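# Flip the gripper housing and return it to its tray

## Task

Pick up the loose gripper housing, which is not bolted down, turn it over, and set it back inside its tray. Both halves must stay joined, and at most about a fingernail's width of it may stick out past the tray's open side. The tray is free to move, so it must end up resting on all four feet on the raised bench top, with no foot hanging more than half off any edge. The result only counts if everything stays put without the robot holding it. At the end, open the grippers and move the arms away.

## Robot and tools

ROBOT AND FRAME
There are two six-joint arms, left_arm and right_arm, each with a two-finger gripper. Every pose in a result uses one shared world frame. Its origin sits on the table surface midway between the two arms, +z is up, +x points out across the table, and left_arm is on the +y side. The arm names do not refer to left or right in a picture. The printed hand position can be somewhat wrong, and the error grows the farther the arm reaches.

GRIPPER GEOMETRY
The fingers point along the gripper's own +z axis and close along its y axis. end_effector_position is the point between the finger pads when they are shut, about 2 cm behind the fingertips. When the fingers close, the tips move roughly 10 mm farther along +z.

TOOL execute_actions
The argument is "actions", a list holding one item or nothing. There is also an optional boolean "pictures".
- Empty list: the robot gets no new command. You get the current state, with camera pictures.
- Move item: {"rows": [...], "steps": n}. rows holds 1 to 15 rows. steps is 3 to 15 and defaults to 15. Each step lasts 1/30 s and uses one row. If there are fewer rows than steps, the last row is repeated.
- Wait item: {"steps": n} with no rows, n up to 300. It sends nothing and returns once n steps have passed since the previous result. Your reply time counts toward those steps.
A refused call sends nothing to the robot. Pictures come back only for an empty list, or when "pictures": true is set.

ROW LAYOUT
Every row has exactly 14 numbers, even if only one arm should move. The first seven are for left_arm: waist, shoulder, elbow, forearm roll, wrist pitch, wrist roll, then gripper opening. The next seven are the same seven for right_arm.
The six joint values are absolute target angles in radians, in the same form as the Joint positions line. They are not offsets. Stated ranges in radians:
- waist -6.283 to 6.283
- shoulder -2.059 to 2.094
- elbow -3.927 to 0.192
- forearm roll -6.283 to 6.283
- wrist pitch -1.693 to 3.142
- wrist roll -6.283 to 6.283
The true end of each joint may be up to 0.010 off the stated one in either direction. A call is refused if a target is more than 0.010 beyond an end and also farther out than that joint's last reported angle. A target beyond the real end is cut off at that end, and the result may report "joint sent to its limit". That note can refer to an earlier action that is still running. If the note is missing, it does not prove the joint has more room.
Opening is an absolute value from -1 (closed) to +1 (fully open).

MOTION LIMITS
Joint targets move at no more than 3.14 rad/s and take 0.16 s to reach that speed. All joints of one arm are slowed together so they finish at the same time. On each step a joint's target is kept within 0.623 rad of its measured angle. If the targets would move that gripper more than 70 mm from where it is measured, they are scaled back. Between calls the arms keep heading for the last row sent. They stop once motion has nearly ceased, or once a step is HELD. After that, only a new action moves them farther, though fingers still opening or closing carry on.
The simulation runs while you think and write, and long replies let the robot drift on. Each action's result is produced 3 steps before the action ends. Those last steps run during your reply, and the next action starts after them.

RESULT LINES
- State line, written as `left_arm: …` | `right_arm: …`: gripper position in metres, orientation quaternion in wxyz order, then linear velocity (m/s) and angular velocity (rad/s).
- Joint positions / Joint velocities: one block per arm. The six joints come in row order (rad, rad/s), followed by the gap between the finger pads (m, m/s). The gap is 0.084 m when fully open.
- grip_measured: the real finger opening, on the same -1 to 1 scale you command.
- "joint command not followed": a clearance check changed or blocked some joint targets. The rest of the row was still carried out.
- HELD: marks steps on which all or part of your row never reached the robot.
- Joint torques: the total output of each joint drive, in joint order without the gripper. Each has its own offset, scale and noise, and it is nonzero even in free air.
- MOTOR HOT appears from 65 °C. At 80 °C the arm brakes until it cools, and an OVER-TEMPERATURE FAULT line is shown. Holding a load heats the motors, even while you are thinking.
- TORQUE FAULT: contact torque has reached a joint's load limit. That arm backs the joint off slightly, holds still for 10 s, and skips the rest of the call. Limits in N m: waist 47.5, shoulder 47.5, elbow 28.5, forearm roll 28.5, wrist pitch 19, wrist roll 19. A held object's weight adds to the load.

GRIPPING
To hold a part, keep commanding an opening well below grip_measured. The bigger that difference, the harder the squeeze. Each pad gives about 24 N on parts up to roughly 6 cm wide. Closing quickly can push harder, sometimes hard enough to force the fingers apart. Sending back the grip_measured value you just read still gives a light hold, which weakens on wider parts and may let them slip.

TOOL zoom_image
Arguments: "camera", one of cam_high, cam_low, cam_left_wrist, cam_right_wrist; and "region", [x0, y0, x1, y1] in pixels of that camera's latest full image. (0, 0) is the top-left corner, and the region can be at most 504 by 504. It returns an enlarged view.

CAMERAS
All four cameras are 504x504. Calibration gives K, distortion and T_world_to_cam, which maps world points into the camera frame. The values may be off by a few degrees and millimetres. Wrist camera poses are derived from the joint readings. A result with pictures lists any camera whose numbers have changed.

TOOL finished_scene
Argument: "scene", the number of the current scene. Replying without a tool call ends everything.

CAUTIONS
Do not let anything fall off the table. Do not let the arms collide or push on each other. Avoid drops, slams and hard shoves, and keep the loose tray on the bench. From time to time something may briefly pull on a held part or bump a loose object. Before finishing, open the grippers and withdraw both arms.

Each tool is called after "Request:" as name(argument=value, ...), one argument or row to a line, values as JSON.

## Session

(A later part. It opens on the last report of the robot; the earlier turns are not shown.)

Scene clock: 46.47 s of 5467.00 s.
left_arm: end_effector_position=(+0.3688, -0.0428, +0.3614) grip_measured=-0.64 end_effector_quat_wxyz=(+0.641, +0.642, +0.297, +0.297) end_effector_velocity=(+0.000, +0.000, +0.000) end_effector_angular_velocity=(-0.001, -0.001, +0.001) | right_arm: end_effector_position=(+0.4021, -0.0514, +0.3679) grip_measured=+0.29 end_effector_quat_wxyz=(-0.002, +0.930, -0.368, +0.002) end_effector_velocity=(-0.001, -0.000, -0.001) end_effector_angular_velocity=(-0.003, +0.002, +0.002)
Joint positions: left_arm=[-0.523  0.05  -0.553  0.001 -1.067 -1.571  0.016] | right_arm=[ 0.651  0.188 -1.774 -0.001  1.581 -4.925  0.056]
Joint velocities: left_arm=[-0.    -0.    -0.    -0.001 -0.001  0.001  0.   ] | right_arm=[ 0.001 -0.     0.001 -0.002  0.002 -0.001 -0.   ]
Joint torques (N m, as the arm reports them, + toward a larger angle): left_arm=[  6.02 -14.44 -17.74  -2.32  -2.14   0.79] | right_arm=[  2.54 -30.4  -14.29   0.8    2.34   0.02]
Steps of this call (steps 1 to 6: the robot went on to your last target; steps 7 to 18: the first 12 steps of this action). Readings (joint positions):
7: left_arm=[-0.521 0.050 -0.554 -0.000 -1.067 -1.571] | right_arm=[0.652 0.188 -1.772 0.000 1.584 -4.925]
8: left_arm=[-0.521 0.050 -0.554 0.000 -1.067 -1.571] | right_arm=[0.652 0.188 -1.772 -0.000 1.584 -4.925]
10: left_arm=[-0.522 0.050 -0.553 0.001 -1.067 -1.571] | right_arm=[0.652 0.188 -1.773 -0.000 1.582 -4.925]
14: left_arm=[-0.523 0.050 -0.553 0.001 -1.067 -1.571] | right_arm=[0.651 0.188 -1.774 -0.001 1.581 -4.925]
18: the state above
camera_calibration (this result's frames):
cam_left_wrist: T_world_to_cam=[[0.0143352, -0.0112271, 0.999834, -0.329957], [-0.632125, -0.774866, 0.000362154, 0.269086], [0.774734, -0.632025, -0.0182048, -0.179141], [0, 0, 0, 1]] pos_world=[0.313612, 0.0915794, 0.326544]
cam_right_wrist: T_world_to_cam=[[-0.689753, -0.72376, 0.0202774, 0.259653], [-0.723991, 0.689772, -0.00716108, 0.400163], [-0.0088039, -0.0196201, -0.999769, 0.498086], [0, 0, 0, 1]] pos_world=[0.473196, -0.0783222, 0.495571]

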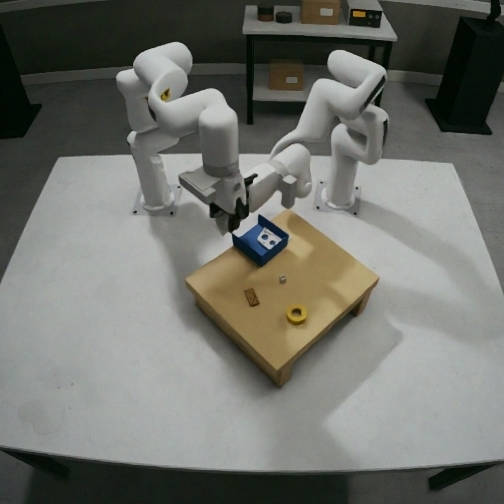

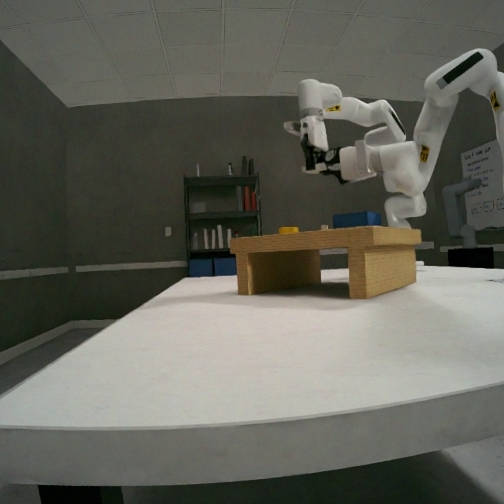

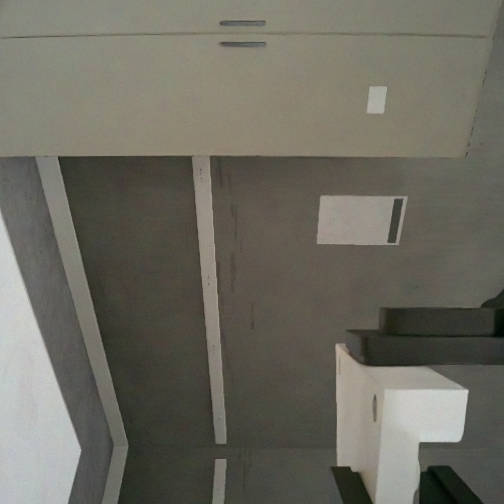

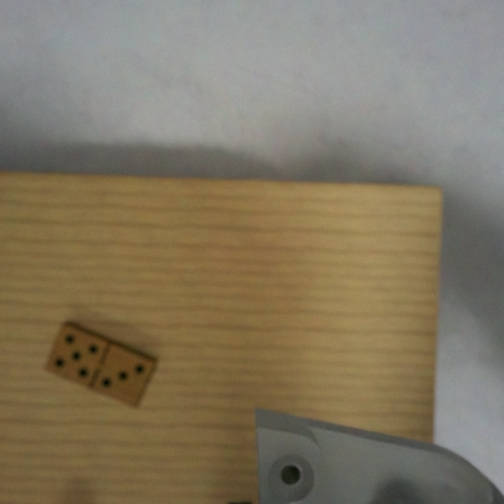

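Left opens, then retracts.

Request:
execute_actions(
  actions=[
    {"rows":[[-0.521,0.05,-0.554,0,-1.067,-1.571,0,0.652,0.188,-1.772,0,1.584,-4.925,-0.7],[-0.521,0.05,-0.554,0,-1.067,-1.571,0.4,0.652,0.188,-1.772,0,1.584,-4.925,-0.7],[-0.521,0.05,-0.554,0,-1.067,-1.571,0.4,0.652,0.188,-1.772,0,1.584,-4.925,-0.7],[-0.521,0.05,-0.554,0,-1.067,-1.571,0.4,0.652,0.188,-1.772,0,1.584,-4.925,-0.7],[-0.521,0.05,-0.554,0,-1.067,-1.571,0.4,0.652,0.188,-1.772,0,1.584,-4.925,-0.7],[-0.521,0.05,-0.554,0,-1.067,-1.571,0.4,0.652,0.188,-1.772,0,1.584,-4.925,-0.7],[-0.521,0.05,-0.554,0,-1.067,-1.571,0.4,0.652,0.188,-1.772,0,1.584,-4.925,-0.7],[-0.521,0.05,-0.554,0,-1.067,-1.571,0.4,0.652,0.188,-1.772,0,1.584,-4.925,-0.7],[-0.521,-0.01,-0.48,0,-1.081,-1.571,0.4,0.652,0.188,-1.772,0,1.584,-4.925,-0.7],[-0.521,-0.07,-0.41,0,-1.091,-1.571,0.4,0.652,0.188,-1.772,0,1.584,-4.925,-0.7],[-0.521,-0.13,-0.34,0,-1.101,-1.571,0.4,0.652,0.188,-1.772,0,1.584,-4.925,-0.7],[-0.521,-0.2,-0.26,0,-1.111,-1.571,0.4,0.652,0.188,-1.772,0,1.584,-4.925,-0.7]],"steps":15},
  ],
)

Request:
execute_actions(
  actions=[
    {"rows":[[-0.521,-0.2,-0.26,0,-1.111,-1.571,0.4,0.652,0.188,-1.772,0,1.584,-4.925,-0.7]],"steps":12},
  ],
  pictures=true,
)

Scene clock: 47.17 s of 5467.00 s.
left_arm: end_effector_position=(+0.3600, -0.0328, +0.3625) grip_measured=+0.39 end_effector_quat_wxyz=(+0.641, +0.641, +0.299, +0.298) end_effector_velocity=(-0.225, +0.183, +0.005) end_effector_angular_velocity=(+0.010, +0.009, -0.011) | right_arm: end_effector_position=(+0.4003, -0.0515, +0.3668) grip_measured=+0.18 end_effector_quat_wxyz=(+0.001, +0.930, -0.368, -0.001) end_effector_velocity=(+0.004, -0.000, +0.002) end_effector_angular_velocity=(+0.004, -0.012, -0.003)
Joint positions: left_arm=[-0.52   0.011 -0.506 -0.001 -1.075 -1.571  0.061] | right_arm=[ 0.652  0.188 -1.771  0.     1.585 -4.925  0.052]
Joint velocities: left_arm=[-0.008 -0.861  1.037  0.004 -0.163 -0.     0.   ] | right_arm=[-0.003  0.001 -0.003 -0.003 -0.01   0.    -0.   ]
Joint torques (N m, as the arm reports them, + toward a larger angle): left_arm=[  1.35 -20.23  -9.43   0.52  -2.53   0.58] | right_arm=[ -0.69 -30.02 -17.21  -0.26  -1.54   0.  ]
Steps of this call (steps 1 to 3: the last 3 steps of your previous action; steps 4 to 9: the robot went on to your last target; steps 10 to 21: the first 12 steps of this action). Readings (joint positions):
10: left_arm=[-0.522 0.050 -0.553 0.001 -1.067 -1.571] | right_arm=[0.651 0.188 -1.773 -0.000 1.582 -4.925]
11: left_arm=[-0.520 0.050 -0.555 -0.002 -1.067 -1.571] | right_arm=[0.652 0.187 -1.771 0.001 1.587 -4.925]
13: left_arm=[-0.517 0.050 -0.557 -0.003 -1.067 -1.571] | right_arm=[0.654 0.188 -1.768 0.001 1.590 -4.925]
17: left_arm=[-0.519 0.050 -0.556 -0.002 -1.067 -1.571] | right_arm=[0.653 0.188 -1.770 0.001 1.588 -4.925]
21: the state above

Scene clock: 47.57 s of 5467.00 s.
left_arm: end_effector_position=(+0.3069, +0.0111, +0.3603) grip_measured=+0.39 end_effector_quat_wxyz=(+0.641, +0.641, +0.298, +0.298) end_effector_velocity=(-0.008, +0.005, -0.003) end_effector_angular_velocity=(+0.002, +0.002, -0.003) | right_arm: end_effector_position=(+0.4009, -0.0515, +0.3670) grip_measured=+0.18 end_effector_quat_wxyz=(+0.000, +0.930, -0.368, -0.000) end_effector_velocity=(+0.000, -0.000, +0.001) end_effector_angular_velocity=(+0.001, -0.002, -0.001)
Joint positions: left_arm=[-0.521 -0.197 -0.264 -0.    -1.11  -1.571  0.061] | right_arm=[ 0.652  0.188 -1.772  0.     1.584 -4.925  0.052]
Joint velocities: left_arm=[-0.002 -0.026  0.033  0.001 -0.005  0.    -0.   ] | right_arm=[-0.001 -0.001 -0.001  0.    -0.001 -0.    -0.   ]
Joint torques (N m, as the arm reports them, + toward a larger angle): left_arm=[  1.41  -9.37 -14.33   0.39  -2.13   0.54] | right_arm=[ -0.43 -29.74 -17.41  -0.42  -1.49   0.13]
Steps of this call (steps 1 to 3: the last 3 steps of your previous action; steps 4 to 12: the first 9 steps of this action). Readings (joint positions):
4: left_arm=[-0.520 -0.132 -0.340 -0.000 -1.100 -1.571] | right_arm=[0.652 0.188 -1.772 0.000 1.584 -4.925]
5: left_arm=[-0.521 -0.157 -0.311 -0.000 -1.104 -1.571] | right_arm=[0.652 0.188 -1.772 0.000 1.584 -4.925]
7: left_arm=[-0.521 -0.182 -0.281 -0.000 -1.108 -1.571] | right_arm=[0.652 0.188 -1.772 0.000 1.584 -4.925]
11: left_arm=[-0.521 -0.196 -0.266 -0.000 -1.110 -1.571] | right_arm=[0.652 0.188 -1.772 0.000 1.584 -4.925]
12: the state above
camera_calibration (this result's frames):
cam_left_wrist: T_world_to_cam=[[0.0134676, -0.0098119, 0.999861, -0.327135], [-0.629867, -0.776703, 0.000861978, 0.27086], [0.776586, -0.629791, -0.0166405, -0.0983049], [0, 0, 0, 1]] pos_world=[0.251354, 0.145256, 0.32522]
cam_right_wrist: T_world_to_cam=[[-0.688918, -0.724423, 0.0245618, 0.256861], [-0.724725, 0.689016, -0.00558225, 0.399005], [-0.0128795, -0.0216462, -0.999683, 0.498691], [0, 0, 0, 1]] pos_world=[0.472548, -0.0780494, 0.494451]

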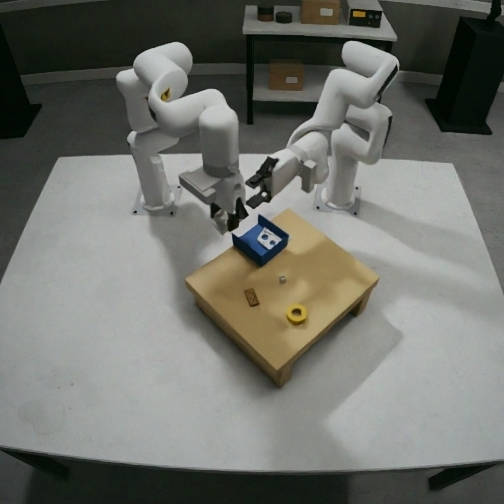

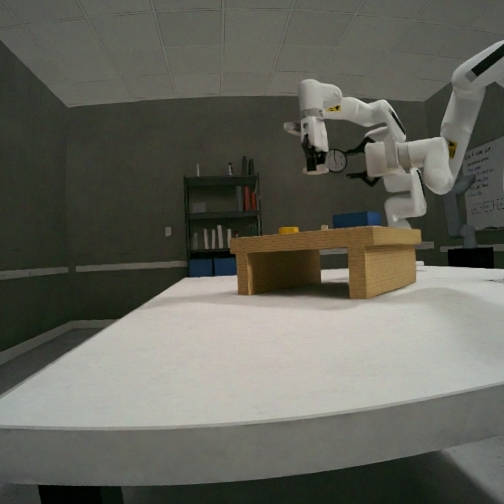

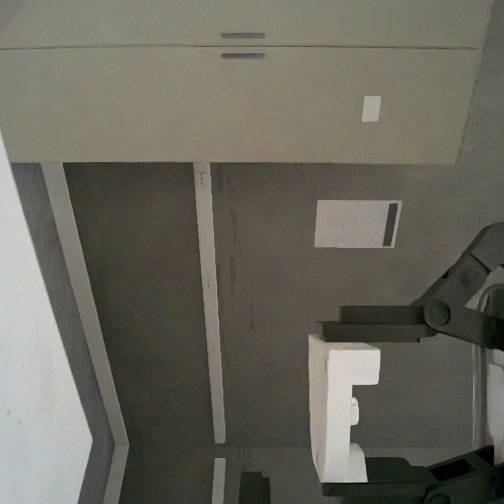

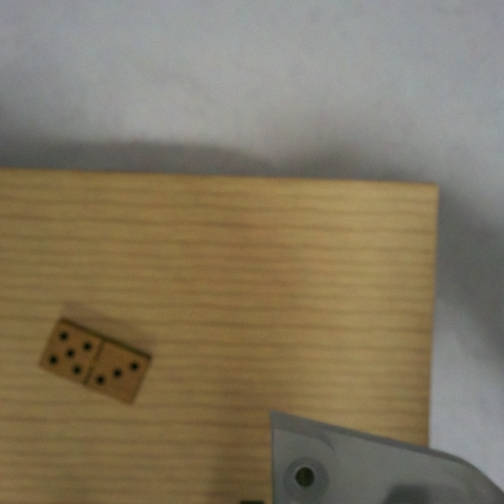

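Request:
execute_actions(
  actions=[
    {"rows":[[-0.3,-0.25,-0.28,0,-1.05,-1.0,0.4,0.55,0.1,-1.65,0,1.55,-5.03,-0.7],[-0.1,-0.25,-0.3,0,-1.02,0,0.4,0.45,-0.1,-1.4,0,1.5,-5.13,-0.7],[-0.1,-0.25,-0.3,0,-1.02,0,0.4,0.45,-0.1,-1.4,0,1.5,-5.13,-0.7],[-0.1,-0.25,-0.3,0,-1.02,0,0.4,0.45,-0.1,-1.4,0,1.5,-5.13,-0.7],[-0.1,-0.25,-0.3,0,-1.02,1.571,0.4,0.294,-0.524,-0.715,0,1.239,-5.283,-0.7]],"steps":15},
  ],
)

Request:
execute_actions(
  actions=[
    {"rows":[[-0.1,-0.25,-0.3,0,-1.02,1.571,0.4,0.294,-0.524,-0.715,0,1.239,-5.283,-0.7]],"steps":15},
  ],
)

Request:
execute_actions(
  actions=[
    {"rows":[[-0.1,-0.25,-0.3,0,-1.02,1.571,0.4,0.294,-0.44,-0.6,0,1.04,-5.283,-0.7],[-0.1,-0.25,-0.3,0,-1.02,1.571,0.4,0.294,-0.44,-0.6,0,1.04,-5.283,-0.7],[-0.1,-0.25,-0.3,0,-1.02,1.571,0.4,0.294,-0.33,-0.48,0,0.81,-5.283,-0.7],[-0.1,-0.25,-0.3,0,-1.02,1.571,0.4,0.294,-0.33,-0.48,0,0.81,-5.283,-0.7],[-0.1,-0.25,-0.3,0,-1.02,1.571,0.4,0.294,-0.183,-0.395,0,0.578,-5.283,-0.7]],"steps":15},
  ],
)

Request:
execute_actions(
  actions=[
    {"rows":[[-0.1,-0.25,-0.3,0,-1.02,1.571,0.4,0.294,-0.183,-0.395,0,0.578,-5.283,-0.7],[-0.1,-0.25,-0.3,0,-1.02,1.571,0.4,0.294,-0.183,-0.395,0,0.578,-5.283,-0.7],[-0.1,-0.25,-0.3,0,-1.02,1.571,0.4,0.294,-0.183,-0.395,0,0.578,-5.283,-0.7],[-0.1,-0.25,-0.3,0,-1.02,1.571,0.4,0.294,-0.14,-0.39,0,0.53,-5.283,-0.7],[-0.1,-0.25,-0.3,0,-1.02,1.571,0.4,0.294,-0.11,-0.387,0,0.497,-5.283,-0.7],[-0.1,-0.25,-0.3,0,-1.02,1.571,0.4,0.294,-0.085,-0.385,0,0.47,-5.283,-0.7],[-0.1,-0.25,-0.3,0,-1.02,1.571,0.4,0.294,-0.065,-0.384,0,0.449,-5.283,-0.7]],"steps":15},
  ],
  pictures=true,
)

Scene clock: 48.83 s of 5467.00 s.
left_arm: end_effector_position=(+0.3742, +0.1069, +0.3722) grip_measured=+0.39 end_effector_quat_wxyz=(+0.493, +0.671, +0.222, +0.507) end_effector_velocity=(+0.174, +0.321, +0.036) end_effector_angular_velocity=(+1.846, -0.893, +0.770) | right_arm: end_effector_position=(+0.3871, -0.1672, +0.3795) grip_measured=+0.18 end_effector_quat_wxyz=(-0.039, +0.928, -0.368, +0.039) end_effector_velocity=(-0.148, -0.316, -0.120) end_effector_angular_velocity=(+0.006, -0.152, -0.013)
Joint positions: left_arm=[-0.273 -0.231 -0.284 -0.    -1.057 -1.09   0.061] | right_arm=[ 0.459 -0.164 -1.37  -0.     1.424 -5.117  0.052]
Joint velocities: left_arm=[ 0.769 -0.087 -0.073 -0.001  0.162  2.051 -0.   ] | right_arm=[-0.507 -1.114  1.526 -0.001 -0.554 -0.496 -0.   ]
Joint torques (N m, as the arm reports them, + toward a larger angle): left_arm=[  0.89  -9.49 -15.13   0.41  -2.36   1.12] | right_arm=[  2.58  -9.72 -13.92  -0.1   -1.27   0.31]
Steps of this call (steps 1 to 3: the last 3 steps of your previous action; steps 4 to 15: the robot went on to your last target; steps 16 to 26: nothing new was sent; steps 27 to 38: the first 12 steps of this action). Readings (joint positions):
27: left_arm=[-0.521 -0.200 -0.260 0.000 -1.111 -1.571] | right_arm=[0.652 0.188 -1.772 0.000 1.584 -4.925]
28: left_arm=[-0.519 -0.200 -0.260 0.000 -1.110 -1.565] | right_arm=[0.649 0.185 -1.767 0.000 1.582 -4.930]
30: left_arm=[-0.499 -0.204 -0.262 0.001 -1.105 -1.516] | right_arm=[0.620 0.152 -1.719 0.001 1.570 -4.962]
34: left_arm=[-0.381 -0.219 -0.274 -0.000 -1.080 -1.326] | right_arm=[0.533 0.005 -1.555 -0.000 1.509 -5.044]
38: the state above

Scene clock: 49.33 s of 5467.00 s.
left_arm: end_effector_position=(+0.4066, +0.1811, +0.3800) grip_measured=+0.39 end_effector_quat_wxyz=(+0.004, +0.681, -0.193, +0.707) end_effector_velocity=(+0.004, +0.010, +0.002) end_effector_angular_velocity=(+2.695, -0.783, +0.019) | right_arm: end_effector_position=(+0.2949, -0.2644, +0.2567) grip_measured=+0.18 end_effector_quat_wxyz=(-0.001, +0.930, -0.368, +0.001) end_effector_velocity=(-0.075, -0.055, -0.094) end_effector_angular_velocity=(-0.018, +0.069, +0.004)
Joint positions: left_arm=[-0.102 -0.25  -0.3    0.    -1.02   0.27   0.061] | right_arm=[ 0.302 -0.505 -0.747 -0.     1.25  -5.274  0.052]
Joint velocities: left_arm=[ 0.021 -0.002 -0.004 -0.     0.004  2.807 -0.   ] | right_arm=[-0.102 -0.225  0.419  0.    -0.123 -0.106 -0.   ]
Joint torques (N m, as the arm reports them, + toward a larger angle): left_arm=[  1.16  -9.36 -15.41   0.48  -2.1    0.37] | right_arm=[  2.6   -9.57 -22.7   -0.13  -1.98   0.13]
Steps of this call (steps 1 to 3: the last 3 steps of your previous action; steps 4 to 15: the first 12 steps of this action). Readings (joint positions):
4: left_arm=[-0.178 -0.241 -0.293 -0.000 -1.037 -0.764] | right_arm=[0.406 -0.280 -1.174 -0.000 1.365 -5.171]
5: left_arm=[-0.159 -0.243 -0.294 -0.000 -1.033 -0.671] | right_arm=[0.395 -0.303 -1.128 -0.000 1.353 -5.181]
7: left_arm=[-0.132 -0.247 -0.297 -0.000 -1.027 -0.483] | right_arm=[0.374 -0.349 -1.039 -0.000 1.329 -5.203]
11: left_arm=[-0.108 -0.249 -0.299 0.000 -1.022 -0.106] | right_arm=[0.332 -0.441 -0.868 0.000 1.282 -5.245]
15: the state above

Scene clock: 49.83 s of 5467.00 s.
left_arm: end_effector_position=(+0.4069, +0.1822, +0.3802) grip_measured=+0.39 end_effector_quat_wxyz=(+0.407, -0.443, +0.551, -0.578) end_effector_velocity=(+0.000, +0.001, -0.000) end_effector_angular_velocity=(+0.726, -0.208, -0.000) | right_arm: end_effector_position=(+0.3038, -0.2648, +0.1316) grip_measured=+0.18 end_effector_quat_wxyz=(+0.000, +0.930, -0.368, -0.000) end_effector_velocity=(-0.028, -0.008, -0.387) end_effector_angular_velocity=(-0.004, +0.011, +0.001)
Joint positions: left_arm=[-0.1   -0.25  -0.3    0.    -1.02   1.508  0.061] | right_arm=[ 0.295 -0.321 -0.519  0.     0.841 -5.283  0.052]
Joint velocities: left_arm=[ 0.002  0.     0.     0.002  0.     0.754 -0.   ] | right_arm=[-0.001  0.711  0.637 -0.001 -1.337 -0.001 -0.   ]
Joint torques (N m, as the arm reports them, + toward a larger angle): left_arm=[  1.03  -9.75 -15.53   0.52  -2.29  -0.71] | right_arm=[ -0.53 -15.38 -16.28  -0.03  -1.41   0.24]
Steps of this call (steps 1 to 3: the last 3 steps of your previous action; steps 4 to 15: the first 12 steps of this action). Readings (joint positions):
4: left_arm=[-0.101 -0.250 -0.300 0.000 -1.020 0.647] | right_arm=[0.296 -0.520 -0.723 0.000 1.240 -5.281]
5: left_arm=[-0.101 -0.250 -0.300 0.000 -1.020 0.741] | right_arm=[0.296 -0.519 -0.720 0.000 1.234 -5.282]
7: left_arm=[-0.100 -0.250 -0.300 0.000 -1.020 0.929] | right_arm=[0.295 -0.501 -0.695 -0.000 1.184 -5.282]
11: left_arm=[-0.100 -0.250 -0.300 0.000 -1.020 1.294] | right_arm=[0.295 -0.414 -0.601 0.000 1.017 -5.283]
15: the state above

Scene clock: 50.33 s of 5467.00 s.
left_arm: end_effector_position=(+0.4070, +0.1822, +0.3802) grip_measured=+0.39 end_effector_quat_wxyz=(+0.425, -0.426, +0.565, -0.565) end_effector_velocity=(+0.000, -0.000, -0.000) end_effector_angular_velocity=(+0.003, -0.000, +0.000) | right_arm: end_effector_position=(+0.2890, -0.2688, +0.0311) grip_measured=+0.18 end_effector_quat_wxyz=(+0.001, +0.930, -0.368, -0.001) end_effector_velocity=(+0.001, +0.000, -0.046) end_effector_angular_velocity=(+0.003, -0.012, +0.000)
Joint positions: left_arm=[-0.1   -0.25  -0.3   -0.    -1.02   1.571  0.061] | right_arm=[ 0.294 -0.078 -0.384  0.     0.466 -5.283  0.052]
Joint velocities: left_arm=[-0.     0.     0.    -0.001  0.     0.003 -0.   ] | right_arm=[ 0.     0.166  0.019 -0.    -0.198  0.     0.   ]
Joint torques (N m, as the arm reports them, + toward a larger angle): left_arm=[  1.58  -9.61 -15.59   0.47  -2.17   0.38] | right_arm=[ -0.69 -22.21 -14.97   0.02  -1.54   0.12]
Steps of this call (steps 1 to 3: the last 3 steps of your previous action; steps 4 to 15: the first 12 steps of this action). Readings (joint positions):
4: left_arm=[-0.100 -0.250 -0.300 -0.000 -1.020 1.558] | right_arm=[0.294 -0.229 -0.436 0.000 0.670 -5.283]
5: left_arm=[-0.100 -0.250 -0.300 -0.000 -1.020 1.562] | right_arm=[0.294 -0.213 -0.421 0.000 0.640 -5.283]
7: left_arm=[-0.100 -0.250 -0.300 -0.000 -1.020 1.567] | right_arm=[0.294 -0.195 -0.404 0.000 0.606 -5.283]
11: left_arm=[-0.100 -0.250 -0.300 -0.000 -1.020 1.570] | right_arm=[0.294 -0.135 -0.395 -0.000 0.524 -5.283]
15: the state above
camera_calibration (this result's frames):
cam_left_wrist: T_world_to_cam=[[0.0154392, -0.00552655, -0.999866, 0.412048], [0.293944, 0.955822, -0.000744224, -0.224291], [0.955698, -0.293893, 0.0163817, -0.214605], [0, 0, 0, 1]] pos_world=[0.264665, 0.153588, 0.415341]
cam_right_wrist: T_world_to_cam=[[-0.688896, -0.724337, 0.0275463, 0.0305865], [-0.724676, 0.68908, -0.0036665, 0.465723], [-0.0163258, -0.022488, -0.999614, 0.157516], [0, 0, 0, 1]] pos_world=[0.361141, -0.295223, 0.15832]

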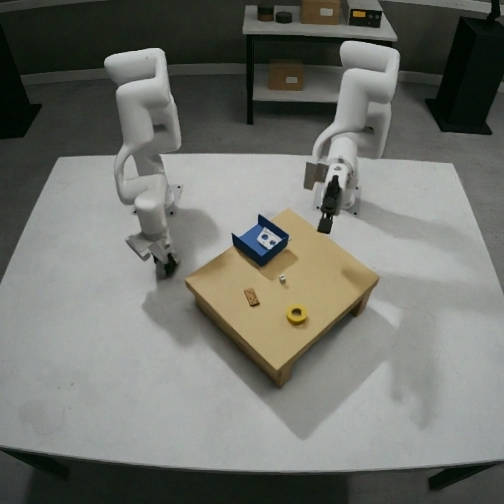

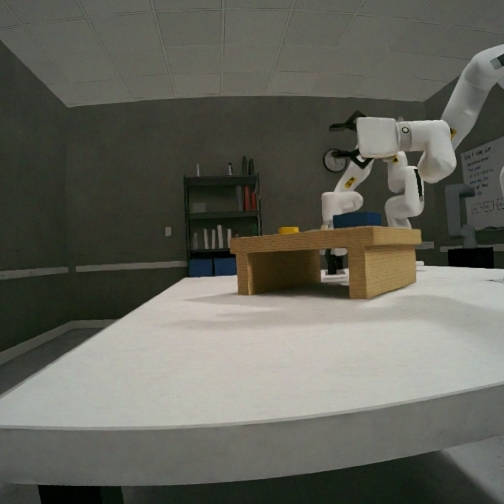

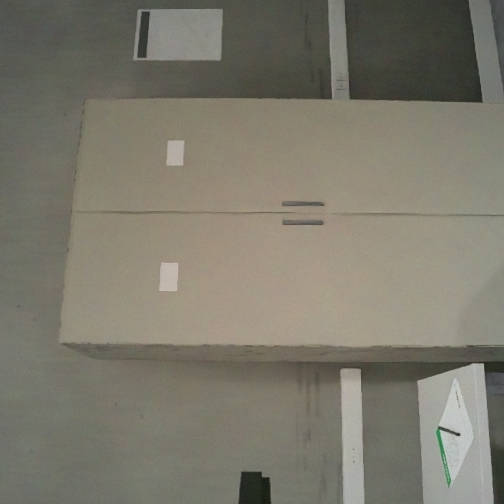

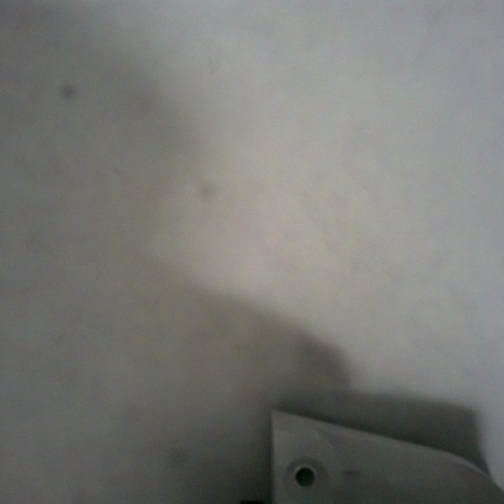

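Request:
execute_actions(
  actions=[
    {"rows":[[-0.1,-0.25,-0.3,0,-1.02,1.571,0.4,0.294,-0.052,-0.383,0,0.435,-5.283,-0.7],[-0.1,-0.25,-0.3,0,-1.02,1.571,0.4,0.294,-0.052,-0.383,0,0.435,-5.283,-0.7],[-0.1,-0.25,-0.3,0,-1.02,1.571,0.4,0.294,-0.052,-0.383,0,0.435,-5.283,-0.7],[-0.1,-0.25,-0.3,0,-1.02,1.571,0.4,0.294,-0.052,-0.383,0,0.435,-5.283,-0.7],[-0.1,-0.25,-0.3,0,-1.02,1.571,0.4,0.294,-0.052,-0.383,0,0.435,-5.283,-0.7],[-0.1,-0.25,-0.3,0,-1.02,1.571,0.4,0.294,-0.052,-0.383,0,0.435,-5.283,0.2],[-0.1,-0.25,-0.3,0,-1.02,1.571,0.4,0.294,-0.052,-0.383,0,0.435,-5.283,0.6]],"steps":15},
  ],
)

Request:
execute_actions(
  actions=[
    {"rows":[[-0.1,-0.25,-0.3,0,-1.02,1.571,0.4,0.294,-0.183,-0.395,0,0.578,-5.283,0.6],[-0.1,-0.25,-0.3,0,-1.02,1.571,0.4,0.294,-0.183,-0.395,0,0.578,-5.283,0.6],[-0.1,-0.25,-0.3,0,-1.02,1.571,0.4,0.294,-0.33,-0.48,0,0.81,-5.283,0.8]],"steps":15},
  ],
  pictures=true,
)

Scene clock: 50.90 s of 5467.00 s.
left_arm: end_effector_position=(+0.4070, +0.1822, +0.3802) grip_measured=+0.39 end_effector_quat_wxyz=(+0.425, -0.426, +0.565, -0.564) end_effector_velocity=(-0.000, -0.001, +0.001) end_effector_angular_velocity=(-0.000, -0.002, -0.001) | right_arm: end_effector_position=(+0.2900, -0.2685, +0.0247) grip_measured=+0.59 end_effector_quat_wxyz=(-0.000, +0.930, -0.368, +0.000) end_effector_velocity=(-0.001, +0.000, -0.001) end_effector_angular_velocity=(-0.001, +0.003, +0.002)
Joint positions: left_arm=[-0.1   -0.25  -0.3   -0.    -1.02   1.571  0.061] | right_arm=[ 0.294 -0.052 -0.383 -0.     0.435 -5.283  0.068]
Joint velocities: left_arm=[-0.001 -0.    -0.001  0.    -0.001 -0.     0.   ] | right_arm=[ 0.001  0.004  0.001 -0.    -0.003 -0.     0.007]
Joint torques (N m, as the arm reports them, + toward a larger angle): left_arm=[  1.31  -9.45 -15.51   0.44  -2.12   0.45] | right_arm=[ -0.74 -17.17 -13.04  -0.2   -1.3    0.29]
Steps of this call (steps 1 to 3: the last 3 steps of your previous action; steps 4 to 5: the robot went on to your last target; steps 6 to 17: the first 12 steps of this action). Readings (joint positions):
6: left_arm=[-0.100 -0.250 -0.300 -0.000 -1.020 1.571] | right_arm=[0.294 -0.067 -0.385 -0.000 0.450 -5.283]
7: left_arm=[-0.100 -0.250 -0.300 -0.000 -1.020 1.571] | right_arm=[0.294 -0.065 -0.385 -0.000 0.447 -5.283]
9: left_arm=[-0.100 -0.250 -0.300 -0.000 -1.020 1.571] | right_arm=[0.294 -0.058 -0.384 -0.000 0.441 -5.283]
13: left_arm=[-0.100 -0.250 -0.300 -0.000 -1.020 1.571] | right_arm=[0.294 -0.053 -0.383 0.000 0.436 -5.283]
17: the state above

Scene clock: 51.40 s of 5467.00 s.
left_arm: end_effector_position=(+0.4070, +0.1822, +0.3802) grip_measured=+0.39 end_effector_quat_wxyz=(+0.425, -0.426, +0.565, -0.564) end_effector_velocity=(-0.000, -0.000, -0.000) end_effector_angular_velocity=(+0.000, +0.000, -0.001) | right_arm: end_effector_position=(+0.2997, -0.2660, +0.1171) grip_measured=+0.80 end_effector_quat_wxyz=(-0.003, +0.930, -0.368, +0.004) end_effector_velocity=(-0.031, -0.008, +0.071) end_effector_angular_velocity=(-0.021, +0.082, -0.000)
Joint positions: left_arm=[-0.1   -0.25  -0.3    0.    -1.02   1.571  0.061] | right_arm=[ 0.294 -0.313 -0.476 -0.     0.779 -5.283  0.077]
Joint velocities: left_arm=[-0.001 -0.     0.     0.     0.    -0.    -0.   ] | right_arm=[-0.    -0.225 -0.064 -0.     0.373 -0.    -0.   ]
Joint torques (N m, as the arm reports them, + toward a larger angle): left_arm=[  1.51  -9.51 -15.44   0.43  -2.13   0.28] | right_arm=[ -0.67  -6.5  -12.91  -0.43  -1.28   0.28]
Steps of this call (steps 1 to 3: the last 3 steps of your previous action; steps 4 to 15: the first 12 steps of this action). Readings (joint positions):
4: left_arm=[-0.100 -0.250 -0.300 0.000 -1.020 1.571] | right_arm=[0.294 -0.052 -0.383 0.000 0.436 -5.283]
5: left_arm=[-0.100 -0.250 -0.300 0.000 -1.020 1.571] | right_arm=[0.294 -0.056 -0.383 0.000 0.441 -5.283]
7: left_arm=[-0.100 -0.250 -0.300 -0.000 -1.020 1.571] | right_arm=[0.294 -0.095 -0.385 0.000 0.490 -5.283]
11: left_arm=[-0.100 -0.250 -0.300 -0.000 -1.020 1.571] | right_arm=[0.294 -0.233 -0.438 -0.000 0.671 -5.283]
15: the state above
camera_calibration (this result's frames):
cam_left_wrist: T_world_to_cam=[[0.015517, -0.00523977, -0.999866, 0.411962], [0.293945, 0.955822, -0.000447194, -0.224404], [0.955696, -0.293898, 0.0163717, -0.214599], [0, 0, 0, 1]] pos_world=[0.264662, 0.153578, 0.41532]
cam_right_wrist: T_world_to_cam=[[-0.689051, -0.72454, 0.0157983, 0.0389663], [-0.724707, 0.688967, -0.0111443, 0.47278], [-0.00281003, -0.0191281, -0.999813, 0.240629], [0, 0, 0, 1]] pos_world=[0.370153, -0.292895, 0.245237]

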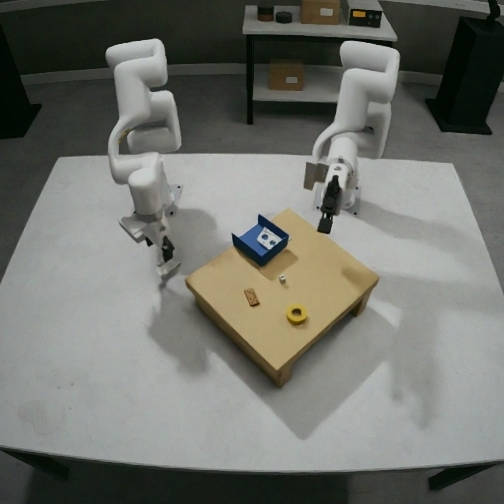

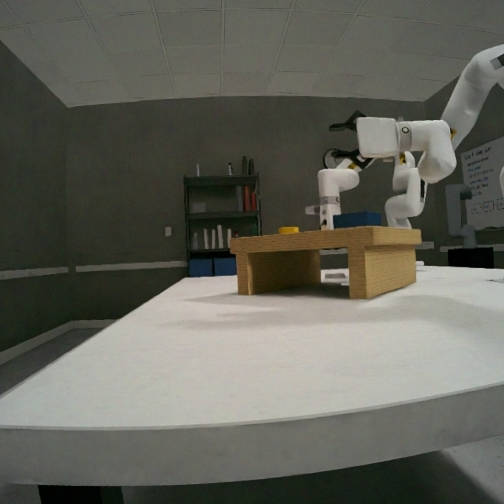

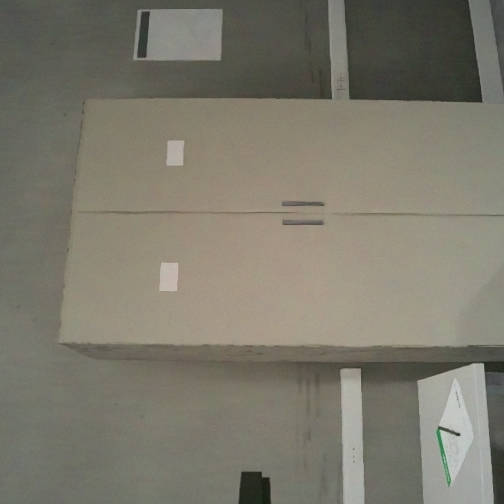

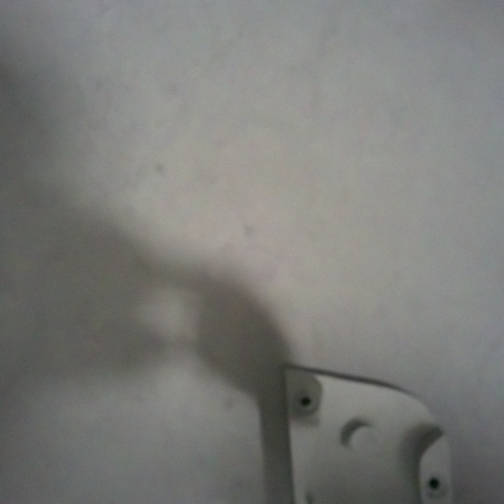

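Request:
execute_actions(
  actions=[
    {"rows":[[-0.1,-0.25,-0.3,0,-1.02,1.571,0.4,0.294,-0.524,-0.8,0,1.32,-4.8,0.8],[-0.1,-0.25,-0.3,0,-1.02,1.571,0.4,0.294,-0.524,-0.8,0,1.32,-4.8,0.8],[-0.1,-0.25,-0.3,0,-1.02,1.571,0.4,0.294,-0.524,-0.8,0,1.32,-4.8,0.8],[-0.1,-0.25,-0.3,0,-1.02,1.571,0.4,0.294,-0.524,-0.8,0,1.32,-4.8,0.8],[-0.1,-0.25,-0.3,0,-1.02,1.571,0.4,0.294,-0.524,-0.8,0,1.32,-4.8,0.8],[-0.1,-0.25,-0.3,0,-1.02,1.571,0.4,0.5,-0.3,-1.22,0,1.52,-4.0,0.8],[-0.1,-0.25,-0.3,0,-1.02,1.571,0.4,0.5,-0.3,-1.22,0,1.52,-4.0,0.8],[-0.1,-0.25,-0.3,0,-1.02,1.571,0.4,0.5,-0.3,-1.22,0,1.52,-4.0,0.8],[-0.1,-0.25,-0.3,0,-1.02,1.571,0.4,0.85,0.27,-1.79,0,1.52,-2.95,0.8]],"steps":15},
  ],
)

Request:
execute_actions(
  actions=[
    {"rows":[[-0.1,-0.25,-0.3,0,-1.02,1.571,0.4,0.85,0.27,-1.79,0,1.52,-2.95,0.8]],"steps":15},
  ],
)

Request:
execute_actions(
  actions=[
    {"rows":[[-0.1,-0.25,-0.3,0,-1.02,1.571,0.4,0.85,0.27,-1.79,0,1.52,-2.95,0.8]],"steps":12},
  ],
  pictures=true,
)

Scene clock: 52.23 s of 5467.00 s.
left_arm: end_effector_position=(+0.4070, +0.1822, +0.3802) grip_measured=+0.39 end_effector_quat_wxyz=(+0.425, -0.426, +0.565, -0.564) end_effector_velocity=(+0.000, +0.000, +0.000) end_effector_angular_velocity=(-0.000, -0.001, +0.001) | right_arm: end_effector_position=(+0.3184, -0.2228, +0.2139) grip_measured=+0.80 end_effector_quat_wxyz=(+0.015, +0.876, -0.482, -0.013) end_effector_velocity=(-0.032, +0.376, -0.074) end_effector_angular_velocity=(-0.361, +0.873, -0.128)
Joint positions: left_arm=[-0.1   -0.25  -0.3    0.    -1.02   1.571  0.061] | right_arm=[ 0.395 -0.312 -0.789 -0.     1.141 -4.929  0.077]
Joint velocities: left_arm=[ 0.001  0.    -0.001  0.    -0.    -0.    -0.   ] | right_arm=[ 0.983  1.226 -1.062  0.003  0.78   1.11  -0.   ]
Joint torques (N m, as the arm reports them, + toward a larger angle): left_arm=[  1.34  -9.7  -15.59   0.53  -2.15   0.4 ] | right_arm=[  1.88  -7.82 -14.37  -0.46  -0.85   0.21]
Steps of this call (steps 1 to 3: the last 3 steps of your previous action; steps 4 to 13: the robot went on to your last target; steps 14 to 25: the first 12 steps of this action). Readings (joint positions):
14: left_arm=[-0.100 -0.250 -0.300 0.000 -1.020 1.571] | right_arm=[0.294 -0.330 -0.480 0.000 0.810 -5.283]
15: left_arm=[-0.100 -0.250 -0.300 0.000 -1.020 1.571] | right_arm=[0.294 -0.331 -0.482 0.000 0.816 -5.277]
17: left_arm=[-0.100 -0.250 -0.300 -0.000 -1.020 1.571] | right_arm=[0.294 -0.347 -0.507 0.000 0.866 -5.232]
21: left_arm=[-0.100 -0.250 -0.300 0.000 -1.020 1.571] | right_arm=[0.304 -0.399 -0.636 -0.000 1.025 -5.074]
25: the state above

Scene clock: 52.73 s of 5467.00 s.
left_arm: end_effector_position=(+0.4070, +0.1822, +0.3802) grip_measured=+0.39 end_effector_quat_wxyz=(+0.425, -0.426, +0.565, -0.564) end_effector_velocity=(+0.000, +0.001, -0.000) end_effector_angular_velocity=(+0.001, +0.001, +0.001) | right_arm: end_effector_position=(+0.3488, -0.0522, +0.2707) grip_measured=+0.80 end_effector_quat_wxyz=(+0.050, +0.788, -0.613, -0.012) end_effector_velocity=(+0.066, +0.300, +0.209) end_effector_angular_velocity=(+0.076, -0.351, -1.116)
Joint positions: left_arm=[-0.1   -0.25  -0.3   -0.    -1.02   1.571  0.061] | right_arm=[ 0.713  0.095 -1.396 -0.     1.404 -4.296  0.077]
Joint velocities: left_arm=[ 0.002 -0.     0.001  0.     0.001  0.     0.   ] | right_arm=[ 0.405  0.514 -1.181  0.     0.344  1.529 -0.   ]
Joint torques (N m, as the arm reports them, + toward a larger angle): left_arm=[  1.29  -9.39 -15.36   0.47  -2.1    0.47] | right_arm=[  0.39 -27.41 -17.52  -0.34  -1.46  -0.03]
Steps of this call (steps 1 to 3: the last 3 steps of your previous action; steps 4 to 15: the first 12 steps of this action). Readings (joint positions):
4: left_arm=[-0.100 -0.250 -0.300 -0.000 -1.020 1.571] | right_arm=[0.514 -0.157 -0.941 0.000 1.238 -4.771]
5: left_arm=[-0.100 -0.250 -0.300 0.000 -1.020 1.571] | right_arm=[0.539 -0.125 -0.982 0.000 1.259 -4.729]
7: left_arm=[-0.100 -0.250 -0.300 -0.000 -1.020 1.571] | right_arm=[0.585 -0.067 -1.066 0.000 1.297 -4.645]
11: left_arm=[-0.100 -0.250 -0.300 -0.000 -1.020 1.571] | right_arm=[0.657 0.025 -1.234 0.000 1.357 -4.477]
15: the state above

Scene clock: 53.13 s of 5467.00 s.
left_arm: end_effector_position=(+0.4070, +0.1822, +0.3802) grip_measured=+0.39 end_effector_quat_wxyz=(+0.425, -0.426, +0.565, -0.564) end_effector_velocity=(+0.000, +0.001, -0.000) end_effector_angular_velocity=(-0.001, +0.001, +0.002) | right_arm: end_effector_position=(+0.3529, +0.0394, +0.3311) grip_measured=+0.80 end_effector_quat_wxyz=(-0.003, -0.477, +0.879, -0.001) end_effector_velocity=(-0.008, +0.069, +0.044) end_effector_angular_velocity=(+0.033, -0.060, -2.623)
Joint positions: left_arm=[-0.1   -0.25  -0.3    0.    -1.02   1.571  0.061] | right_arm=[ 0.84   0.256 -1.76   0.     1.511 -3.344  0.077]
Joint velocities: left_arm=[ 0.001  0.     0.    -0.002  0.001 -0.    -0.   ] | right_arm=[ 0.099  0.138 -0.299 -0.001  0.095  2.723 -0.   ]
Joint torques (N m, as the arm reports them, + toward a larger angle): left_arm=[  1.2   -9.39 -15.36   0.52  -2.18   0.34] | right_arm=[ -3.53 -31.54 -16.42  -0.39  -1.33  -0.55]
Steps of this call (steps 1 to 3: the last 3 steps of your previous action; steps 4 to 12: the first 9 steps of this action). Readings (joint positions):
4: left_arm=[-0.100 -0.250 -0.300 -0.000 -1.020 1.571] | right_arm=[0.766 0.163 -1.550 -0.000 1.449 -4.055]
5: left_arm=[-0.100 -0.250 -0.300 -0.000 -1.020 1.571] | right_arm=[0.779 0.179 -1.587 -0.000 1.460 -3.980]
7: left_arm=[-0.100 -0.250 -0.300 -0.000 -1.020 1.571] | right_arm=[0.803 0.210 -1.656 0.000 1.480 -3.810]
11: left_arm=[-0.100 -0.250 -0.300 -0.000 -1.020 1.571] | right_arm=[0.836 0.251 -1.749 0.000 1.507 -3.436]
12: the state above
camera_calibration (this result's frames):
cam_left_wrist: T_world_to_cam=[[0.015517, -0.00523988, -0.999866, 0.411962], [0.293945, 0.955822, -0.000447312, -0.224404], [0.955696, -0.293898, 0.0163717, -0.214599], [0, 0, 0, 1]] pos_world=[0.264662, 0.153578, 0.41532]
cam_right_wrist: T_world_to_cam=[[-0.834652, 0.550166, 0.02594, 0.291265], [0.550037, 0.835046, -0.0125163, -0.151928], [-0.0285472, 0.00382116, -0.999585, 0.468603], [0, 0, 0, 1]] pos_world=[0.340049, -0.0351677, 0.458952]

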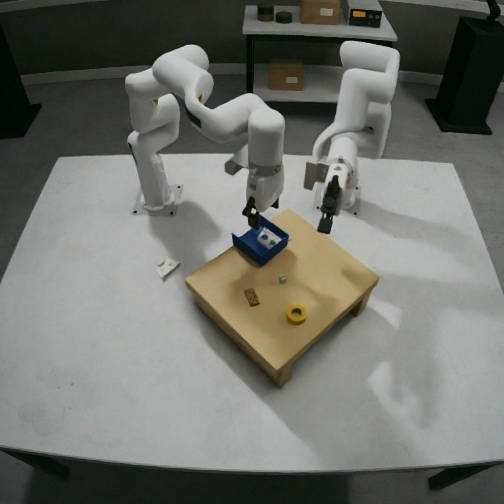

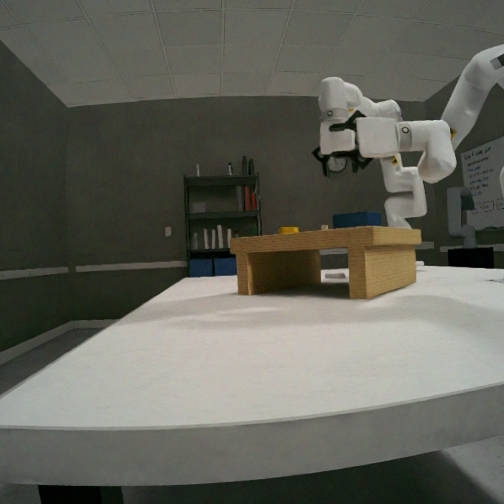

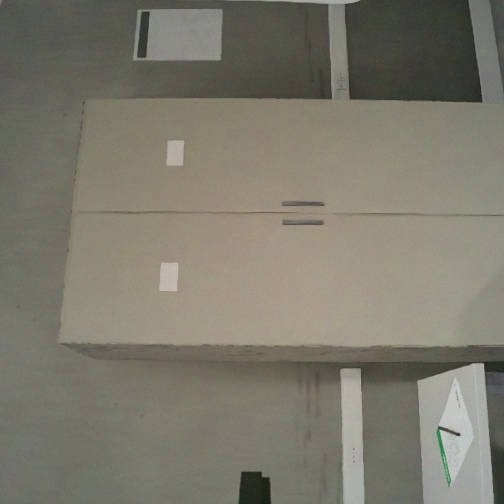

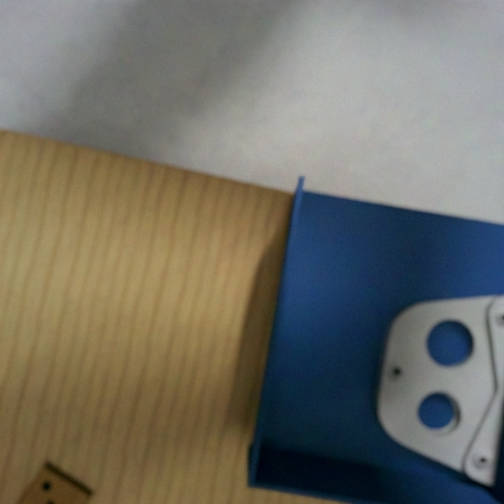

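Request:
execute_actions(
  actions=[],
)

Request:
zoom_image(
  camera="cam_right_wrist",
  region=[254,150,504,450],
)

Scene clock: 53.23 s of 5467.00 s.
left_arm: end_effector_position=(+0.4070, +0.1822, +0.3802) grip_measured=+0.39 end_effector_quat_wxyz=(+0.425, -0.426, +0.565, -0.564) end_effector_velocity=(+0.000, +0.000, -0.000) end_effector_angular_velocity=(-0.000, +0.001, +0.001) | right_arm: end_effector_position=(+0.3525, +0.0437, +0.3337) grip_measured=+0.80 end_effector_quat_wxyz=(-0.001, -0.374, +0.927, -0.001) end_effector_velocity=(-0.002, +0.024, +0.015) end_effector_angular_velocity=(+0.012, -0.021, -1.756)
Joint positions: left_arm=[-0.1   -0.25  -0.3   -0.    -1.02   1.571  0.061] | right_arm=[ 0.846  0.266 -1.78  -0.     1.517 -3.109  0.077]
Joint velocities: left_arm=[-0.     0.    -0.    -0.001  0.001  0.    -0.   ] | right_arm=[ 0.033  0.051 -0.109 -0.001  0.035  1.789 -0.   ]
Joint torques (N m, as the arm reports them, + toward a larger angle): left_arm=[  1.39  -9.55 -15.46   0.41  -2.22   0.37] | right_arm=[ -1.86 -32.62 -17.27  -0.6   -1.39  -1.08]
Kept back: nothing.
Steps of this call (steps 1 to 3: the last 3 steps of your previous action). Readings (joint positions):
1: left_arm=[-0.100 -0.250 -0.300 0.000 -1.020 1.571] | right_arm=[0.843 0.261 -1.769 0.000 1.514 -3.255]
2: left_arm=[-0.100 -0.250 -0.300 0.000 -1.020 1.571] | right_arm=[0.845 0.263 -1.775 0.000 1.516 -3.176]
3: the state above
camera_calibration (this result's frames):
cam_left_wrist: T_world_to_cam=[[0.0155173, -0.00523987, -0.999866, 0.411962], [0.293945, 0.955822, -0.000447206, -0.224404], [0.955696, -0.293898, 0.016372, -0.2146], [0, 0, 0, 1]] pos_world=[0.264662, 0.153578, 0.41532]
cam_right_wrist: T_world_to_cam=[[-0.688736, 0.724603, 0.0243368, 0.229957], [0.724643, 0.689069, -0.00876025, -0.211674], [-0.0231174, 0.011602, -0.999665, 0.469021], [0, 0, 0, 1]] pos_world=[0.32261, -0.0262116, 0.461413]

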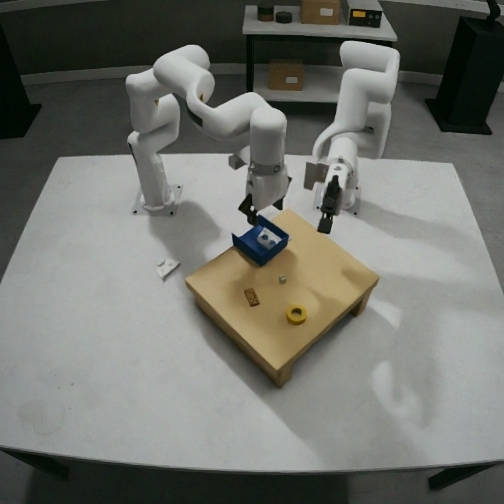

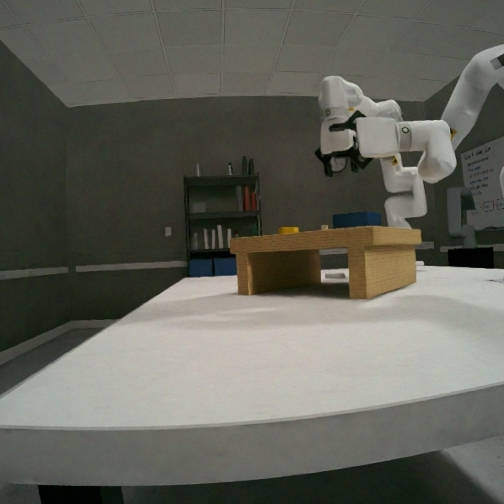

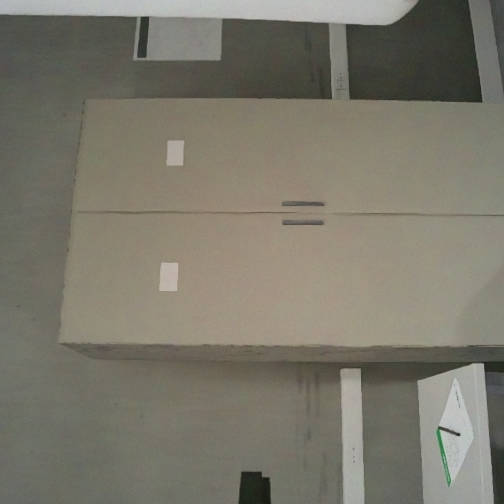

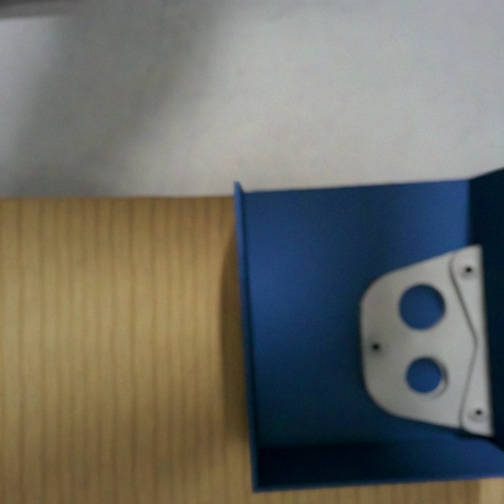

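Region (254, 150, 504, 450) of cam_right_wrist's 504x504 image, scaled by 1.680, with more detail than that image has.

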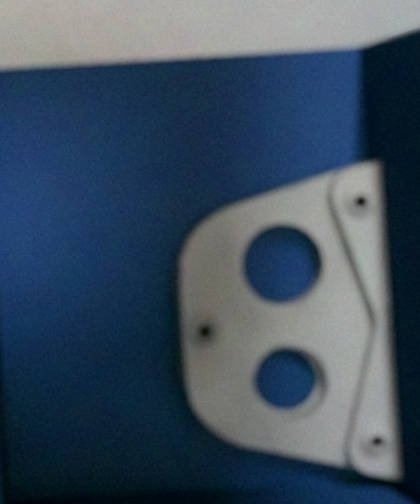

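Request:
execute_actions(
  actions=[
    {"rows":[[-0.1,-0.25,-0.3,0,-1.02,1.571,0.4,0.906,0.116,-1.26,0,1.144,-3.034,-0.43]],"steps":15},
  ],
)

Request:
execute_actions(
  actions=[
    {"rows":[[-0.1,-0.25,-0.3,0,-1.02,1.571,0.4,0.906,0.116,-1.26,0,1.144,-3.034,-0.43]],"steps":15},
  ],
  pictures=true,
)

Scene clock: 54.07 s of 5467.00 s.
left_arm: end_effector_position=(+0.4070, +0.1822, +0.3802) grip_measured=+0.39 end_effector_quat_wxyz=(+0.425, -0.426, +0.565, -0.564) end_effector_velocity=(+0.000, +0.000, +0.000) end_effector_angular_velocity=(-0.000, -0.001, +0.001) | right_arm: end_effector_position=(+0.3102, +0.0382, +0.2374) grip_measured=-0.45 end_effector_quat_wxyz=(-0.003, -0.357, +0.934, -0.001) end_effector_velocity=(-0.127, -0.057, -0.228) end_effector_angular_velocity=(-0.020, +0.019, +0.271)
Joint positions: left_arm=[-0.1   -0.25  -0.3   -0.    -1.02   1.571  0.061] | right_arm=[ 0.898  0.142 -1.342  0.     1.206 -3.02   0.024]
Joint velocities: left_arm=[ 0.    -0.     0.    -0.001 -0.001  0.001 -0.   ] | right_arm=[ 0.113 -0.299  1.031  0.    -0.704 -0.158 -0.   ]
Joint torques (N m, as the arm reports them, + toward a larger angle): left_arm=[  1.48  -9.54 -15.6    0.47  -2.1    0.4 ] | right_arm=[ -3.13 -29.34 -23.27  -0.38  -1.23   0.32]
Steps of this call (steps 1 to 13: the robot went on to your last target; steps 14 to 25: the first 12 steps of this action). Readings (joint positions):
14: left_arm=[-0.100 -0.250 -0.300 0.000 -1.020 1.571] | right_arm=[0.850 0.270 -1.790 -0.000 1.520 -2.951]
15: left_arm=[-0.100 -0.250 -0.300 0.000 -1.020 1.571] | right_arm=[0.850 0.268 -1.785 -0.000 1.515 -2.952]
17: left_arm=[-0.100 -0.250 -0.300 -0.000 -1.020 1.571] | right_arm=[0.855 0.253 -1.740 -0.000 1.480 -2.959]
21: left_arm=[-0.100 -0.250 -0.300 0.000 -1.020 1.571] | right_arm=[0.878 0.195 -1.528 0.000 1.335 -2.992]
25: the state above

Scene clock: 54.57 s of 5467.00 s.
left_arm: end_effector_position=(+0.4070, +0.1822, +0.3802) grip_measured=+0.39 end_effector_quat_wxyz=(+0.425, -0.426, +0.565, -0.564) end_effector_velocity=(+0.000, +0.000, -0.000) end_effector_angular_velocity=(+0.001, +0.001, -0.000) | right_arm: end_effector_position=(+0.3013, +0.0342, +0.2210) grip_measured=-0.45 end_effector_quat_wxyz=(+0.000, -0.367, +0.930, +0.000) end_effector_velocity=(-0.002, +0.000, -0.001) end_effector_angular_velocity=(-0.000, +0.002, +0.002)
Joint positions: left_arm=[-0.1   -0.25  -0.3    0.    -1.02   1.571  0.061] | right_arm=[ 0.906  0.116 -1.261 -0.     1.144 -3.034  0.024]
Joint velocities: left_arm=[ 0.001 -0.     0.     0.001  0.001  0.    -0.   ] | right_arm=[ 0.002 -0.002  0.005  0.001 -0.002 -0.    -0.   ]
Joint torques (N m, as the arm reports them, + toward a larger angle): left_arm=[  1.3   -9.63 -15.44   0.45  -2.2    0.27] | right_arm=[ -0.67 -28.07 -17.9   -0.18  -1.34  -0.08]
Steps of this call (steps 1 to 3: the last 3 steps of your previous action; steps 4 to 15: the first 12 steps of this action). Readings (joint positions):
4: left_arm=[-0.100 -0.250 -0.300 0.000 -1.020 1.571] | right_arm=[0.905 0.122 -1.276 0.000 1.157 -3.031]
5: left_arm=[-0.100 -0.250 -0.300 -0.000 -1.020 1.571] | right_arm=[0.905 0.119 -1.272 -0.000 1.153 -3.032]
7: left_arm=[-0.100 -0.250 -0.300 -0.000 -1.020 1.571] | right_arm=[0.905 0.117 -1.267 -0.000 1.148 -3.033]
11: left_arm=[-0.100 -0.250 -0.300 -0.000 -1.020 1.571] | right_arm=[0.906 0.116 -1.263 -0.000 1.145 -3.034]
15: the state above
camera_calibration (this result's frames):
cam_left_wrist: T_world_to_cam=[[0.015517, -0.00523978, -0.999866, 0.411962], [0.293945, 0.955822, -0.000447213, -0.224404], [0.955696, -0.293898, 0.0163717, -0.214599], [0, 0, 0, 1]] pos_world=[0.264662, 0.153578, 0.41532]
cam_right_wrist: T_world_to_cam=[[-0.677077, 0.735503, 0.0245332, 0.20047], [0.735633, 0.677362, -0.00493679, -0.172711], [-0.0202489, 0.0147048, -0.999687, 0.354301], [0, 0, 0, 1]] pos_world=[0.26996, -0.035668, 0.348419]

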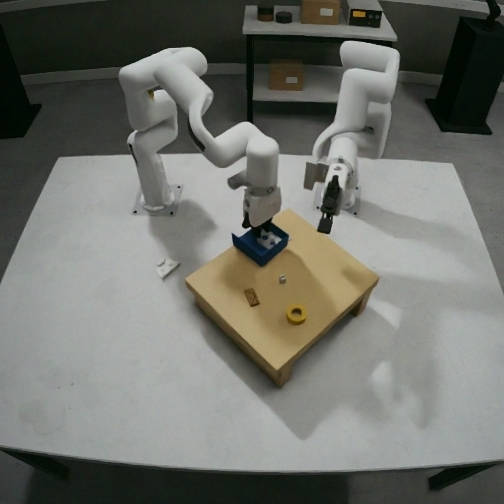

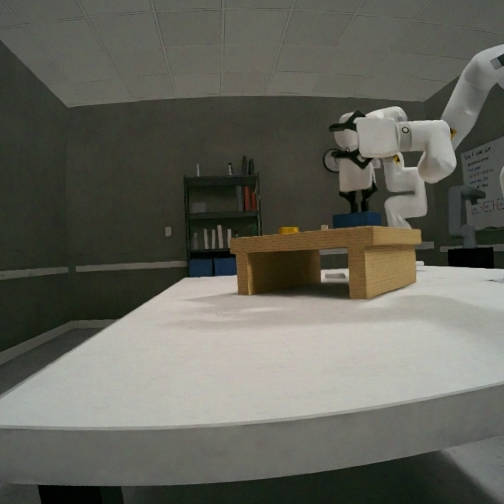

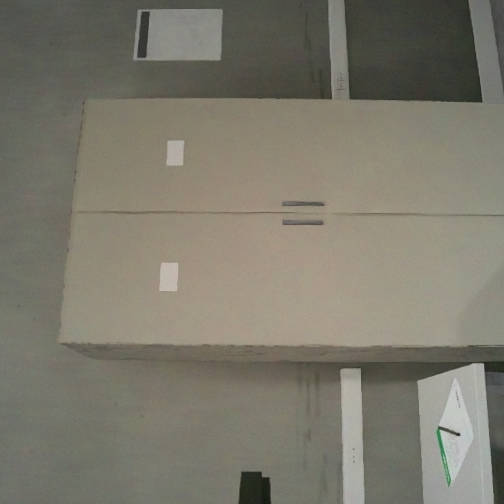

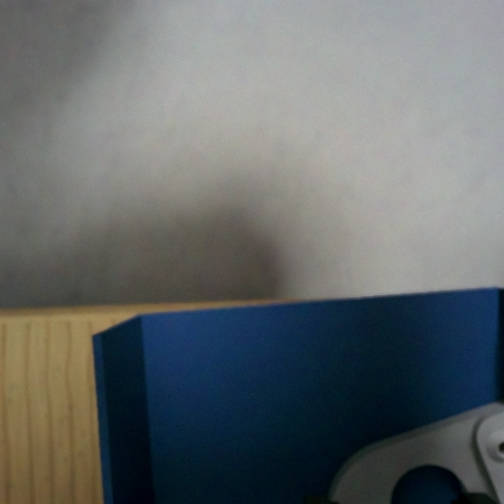

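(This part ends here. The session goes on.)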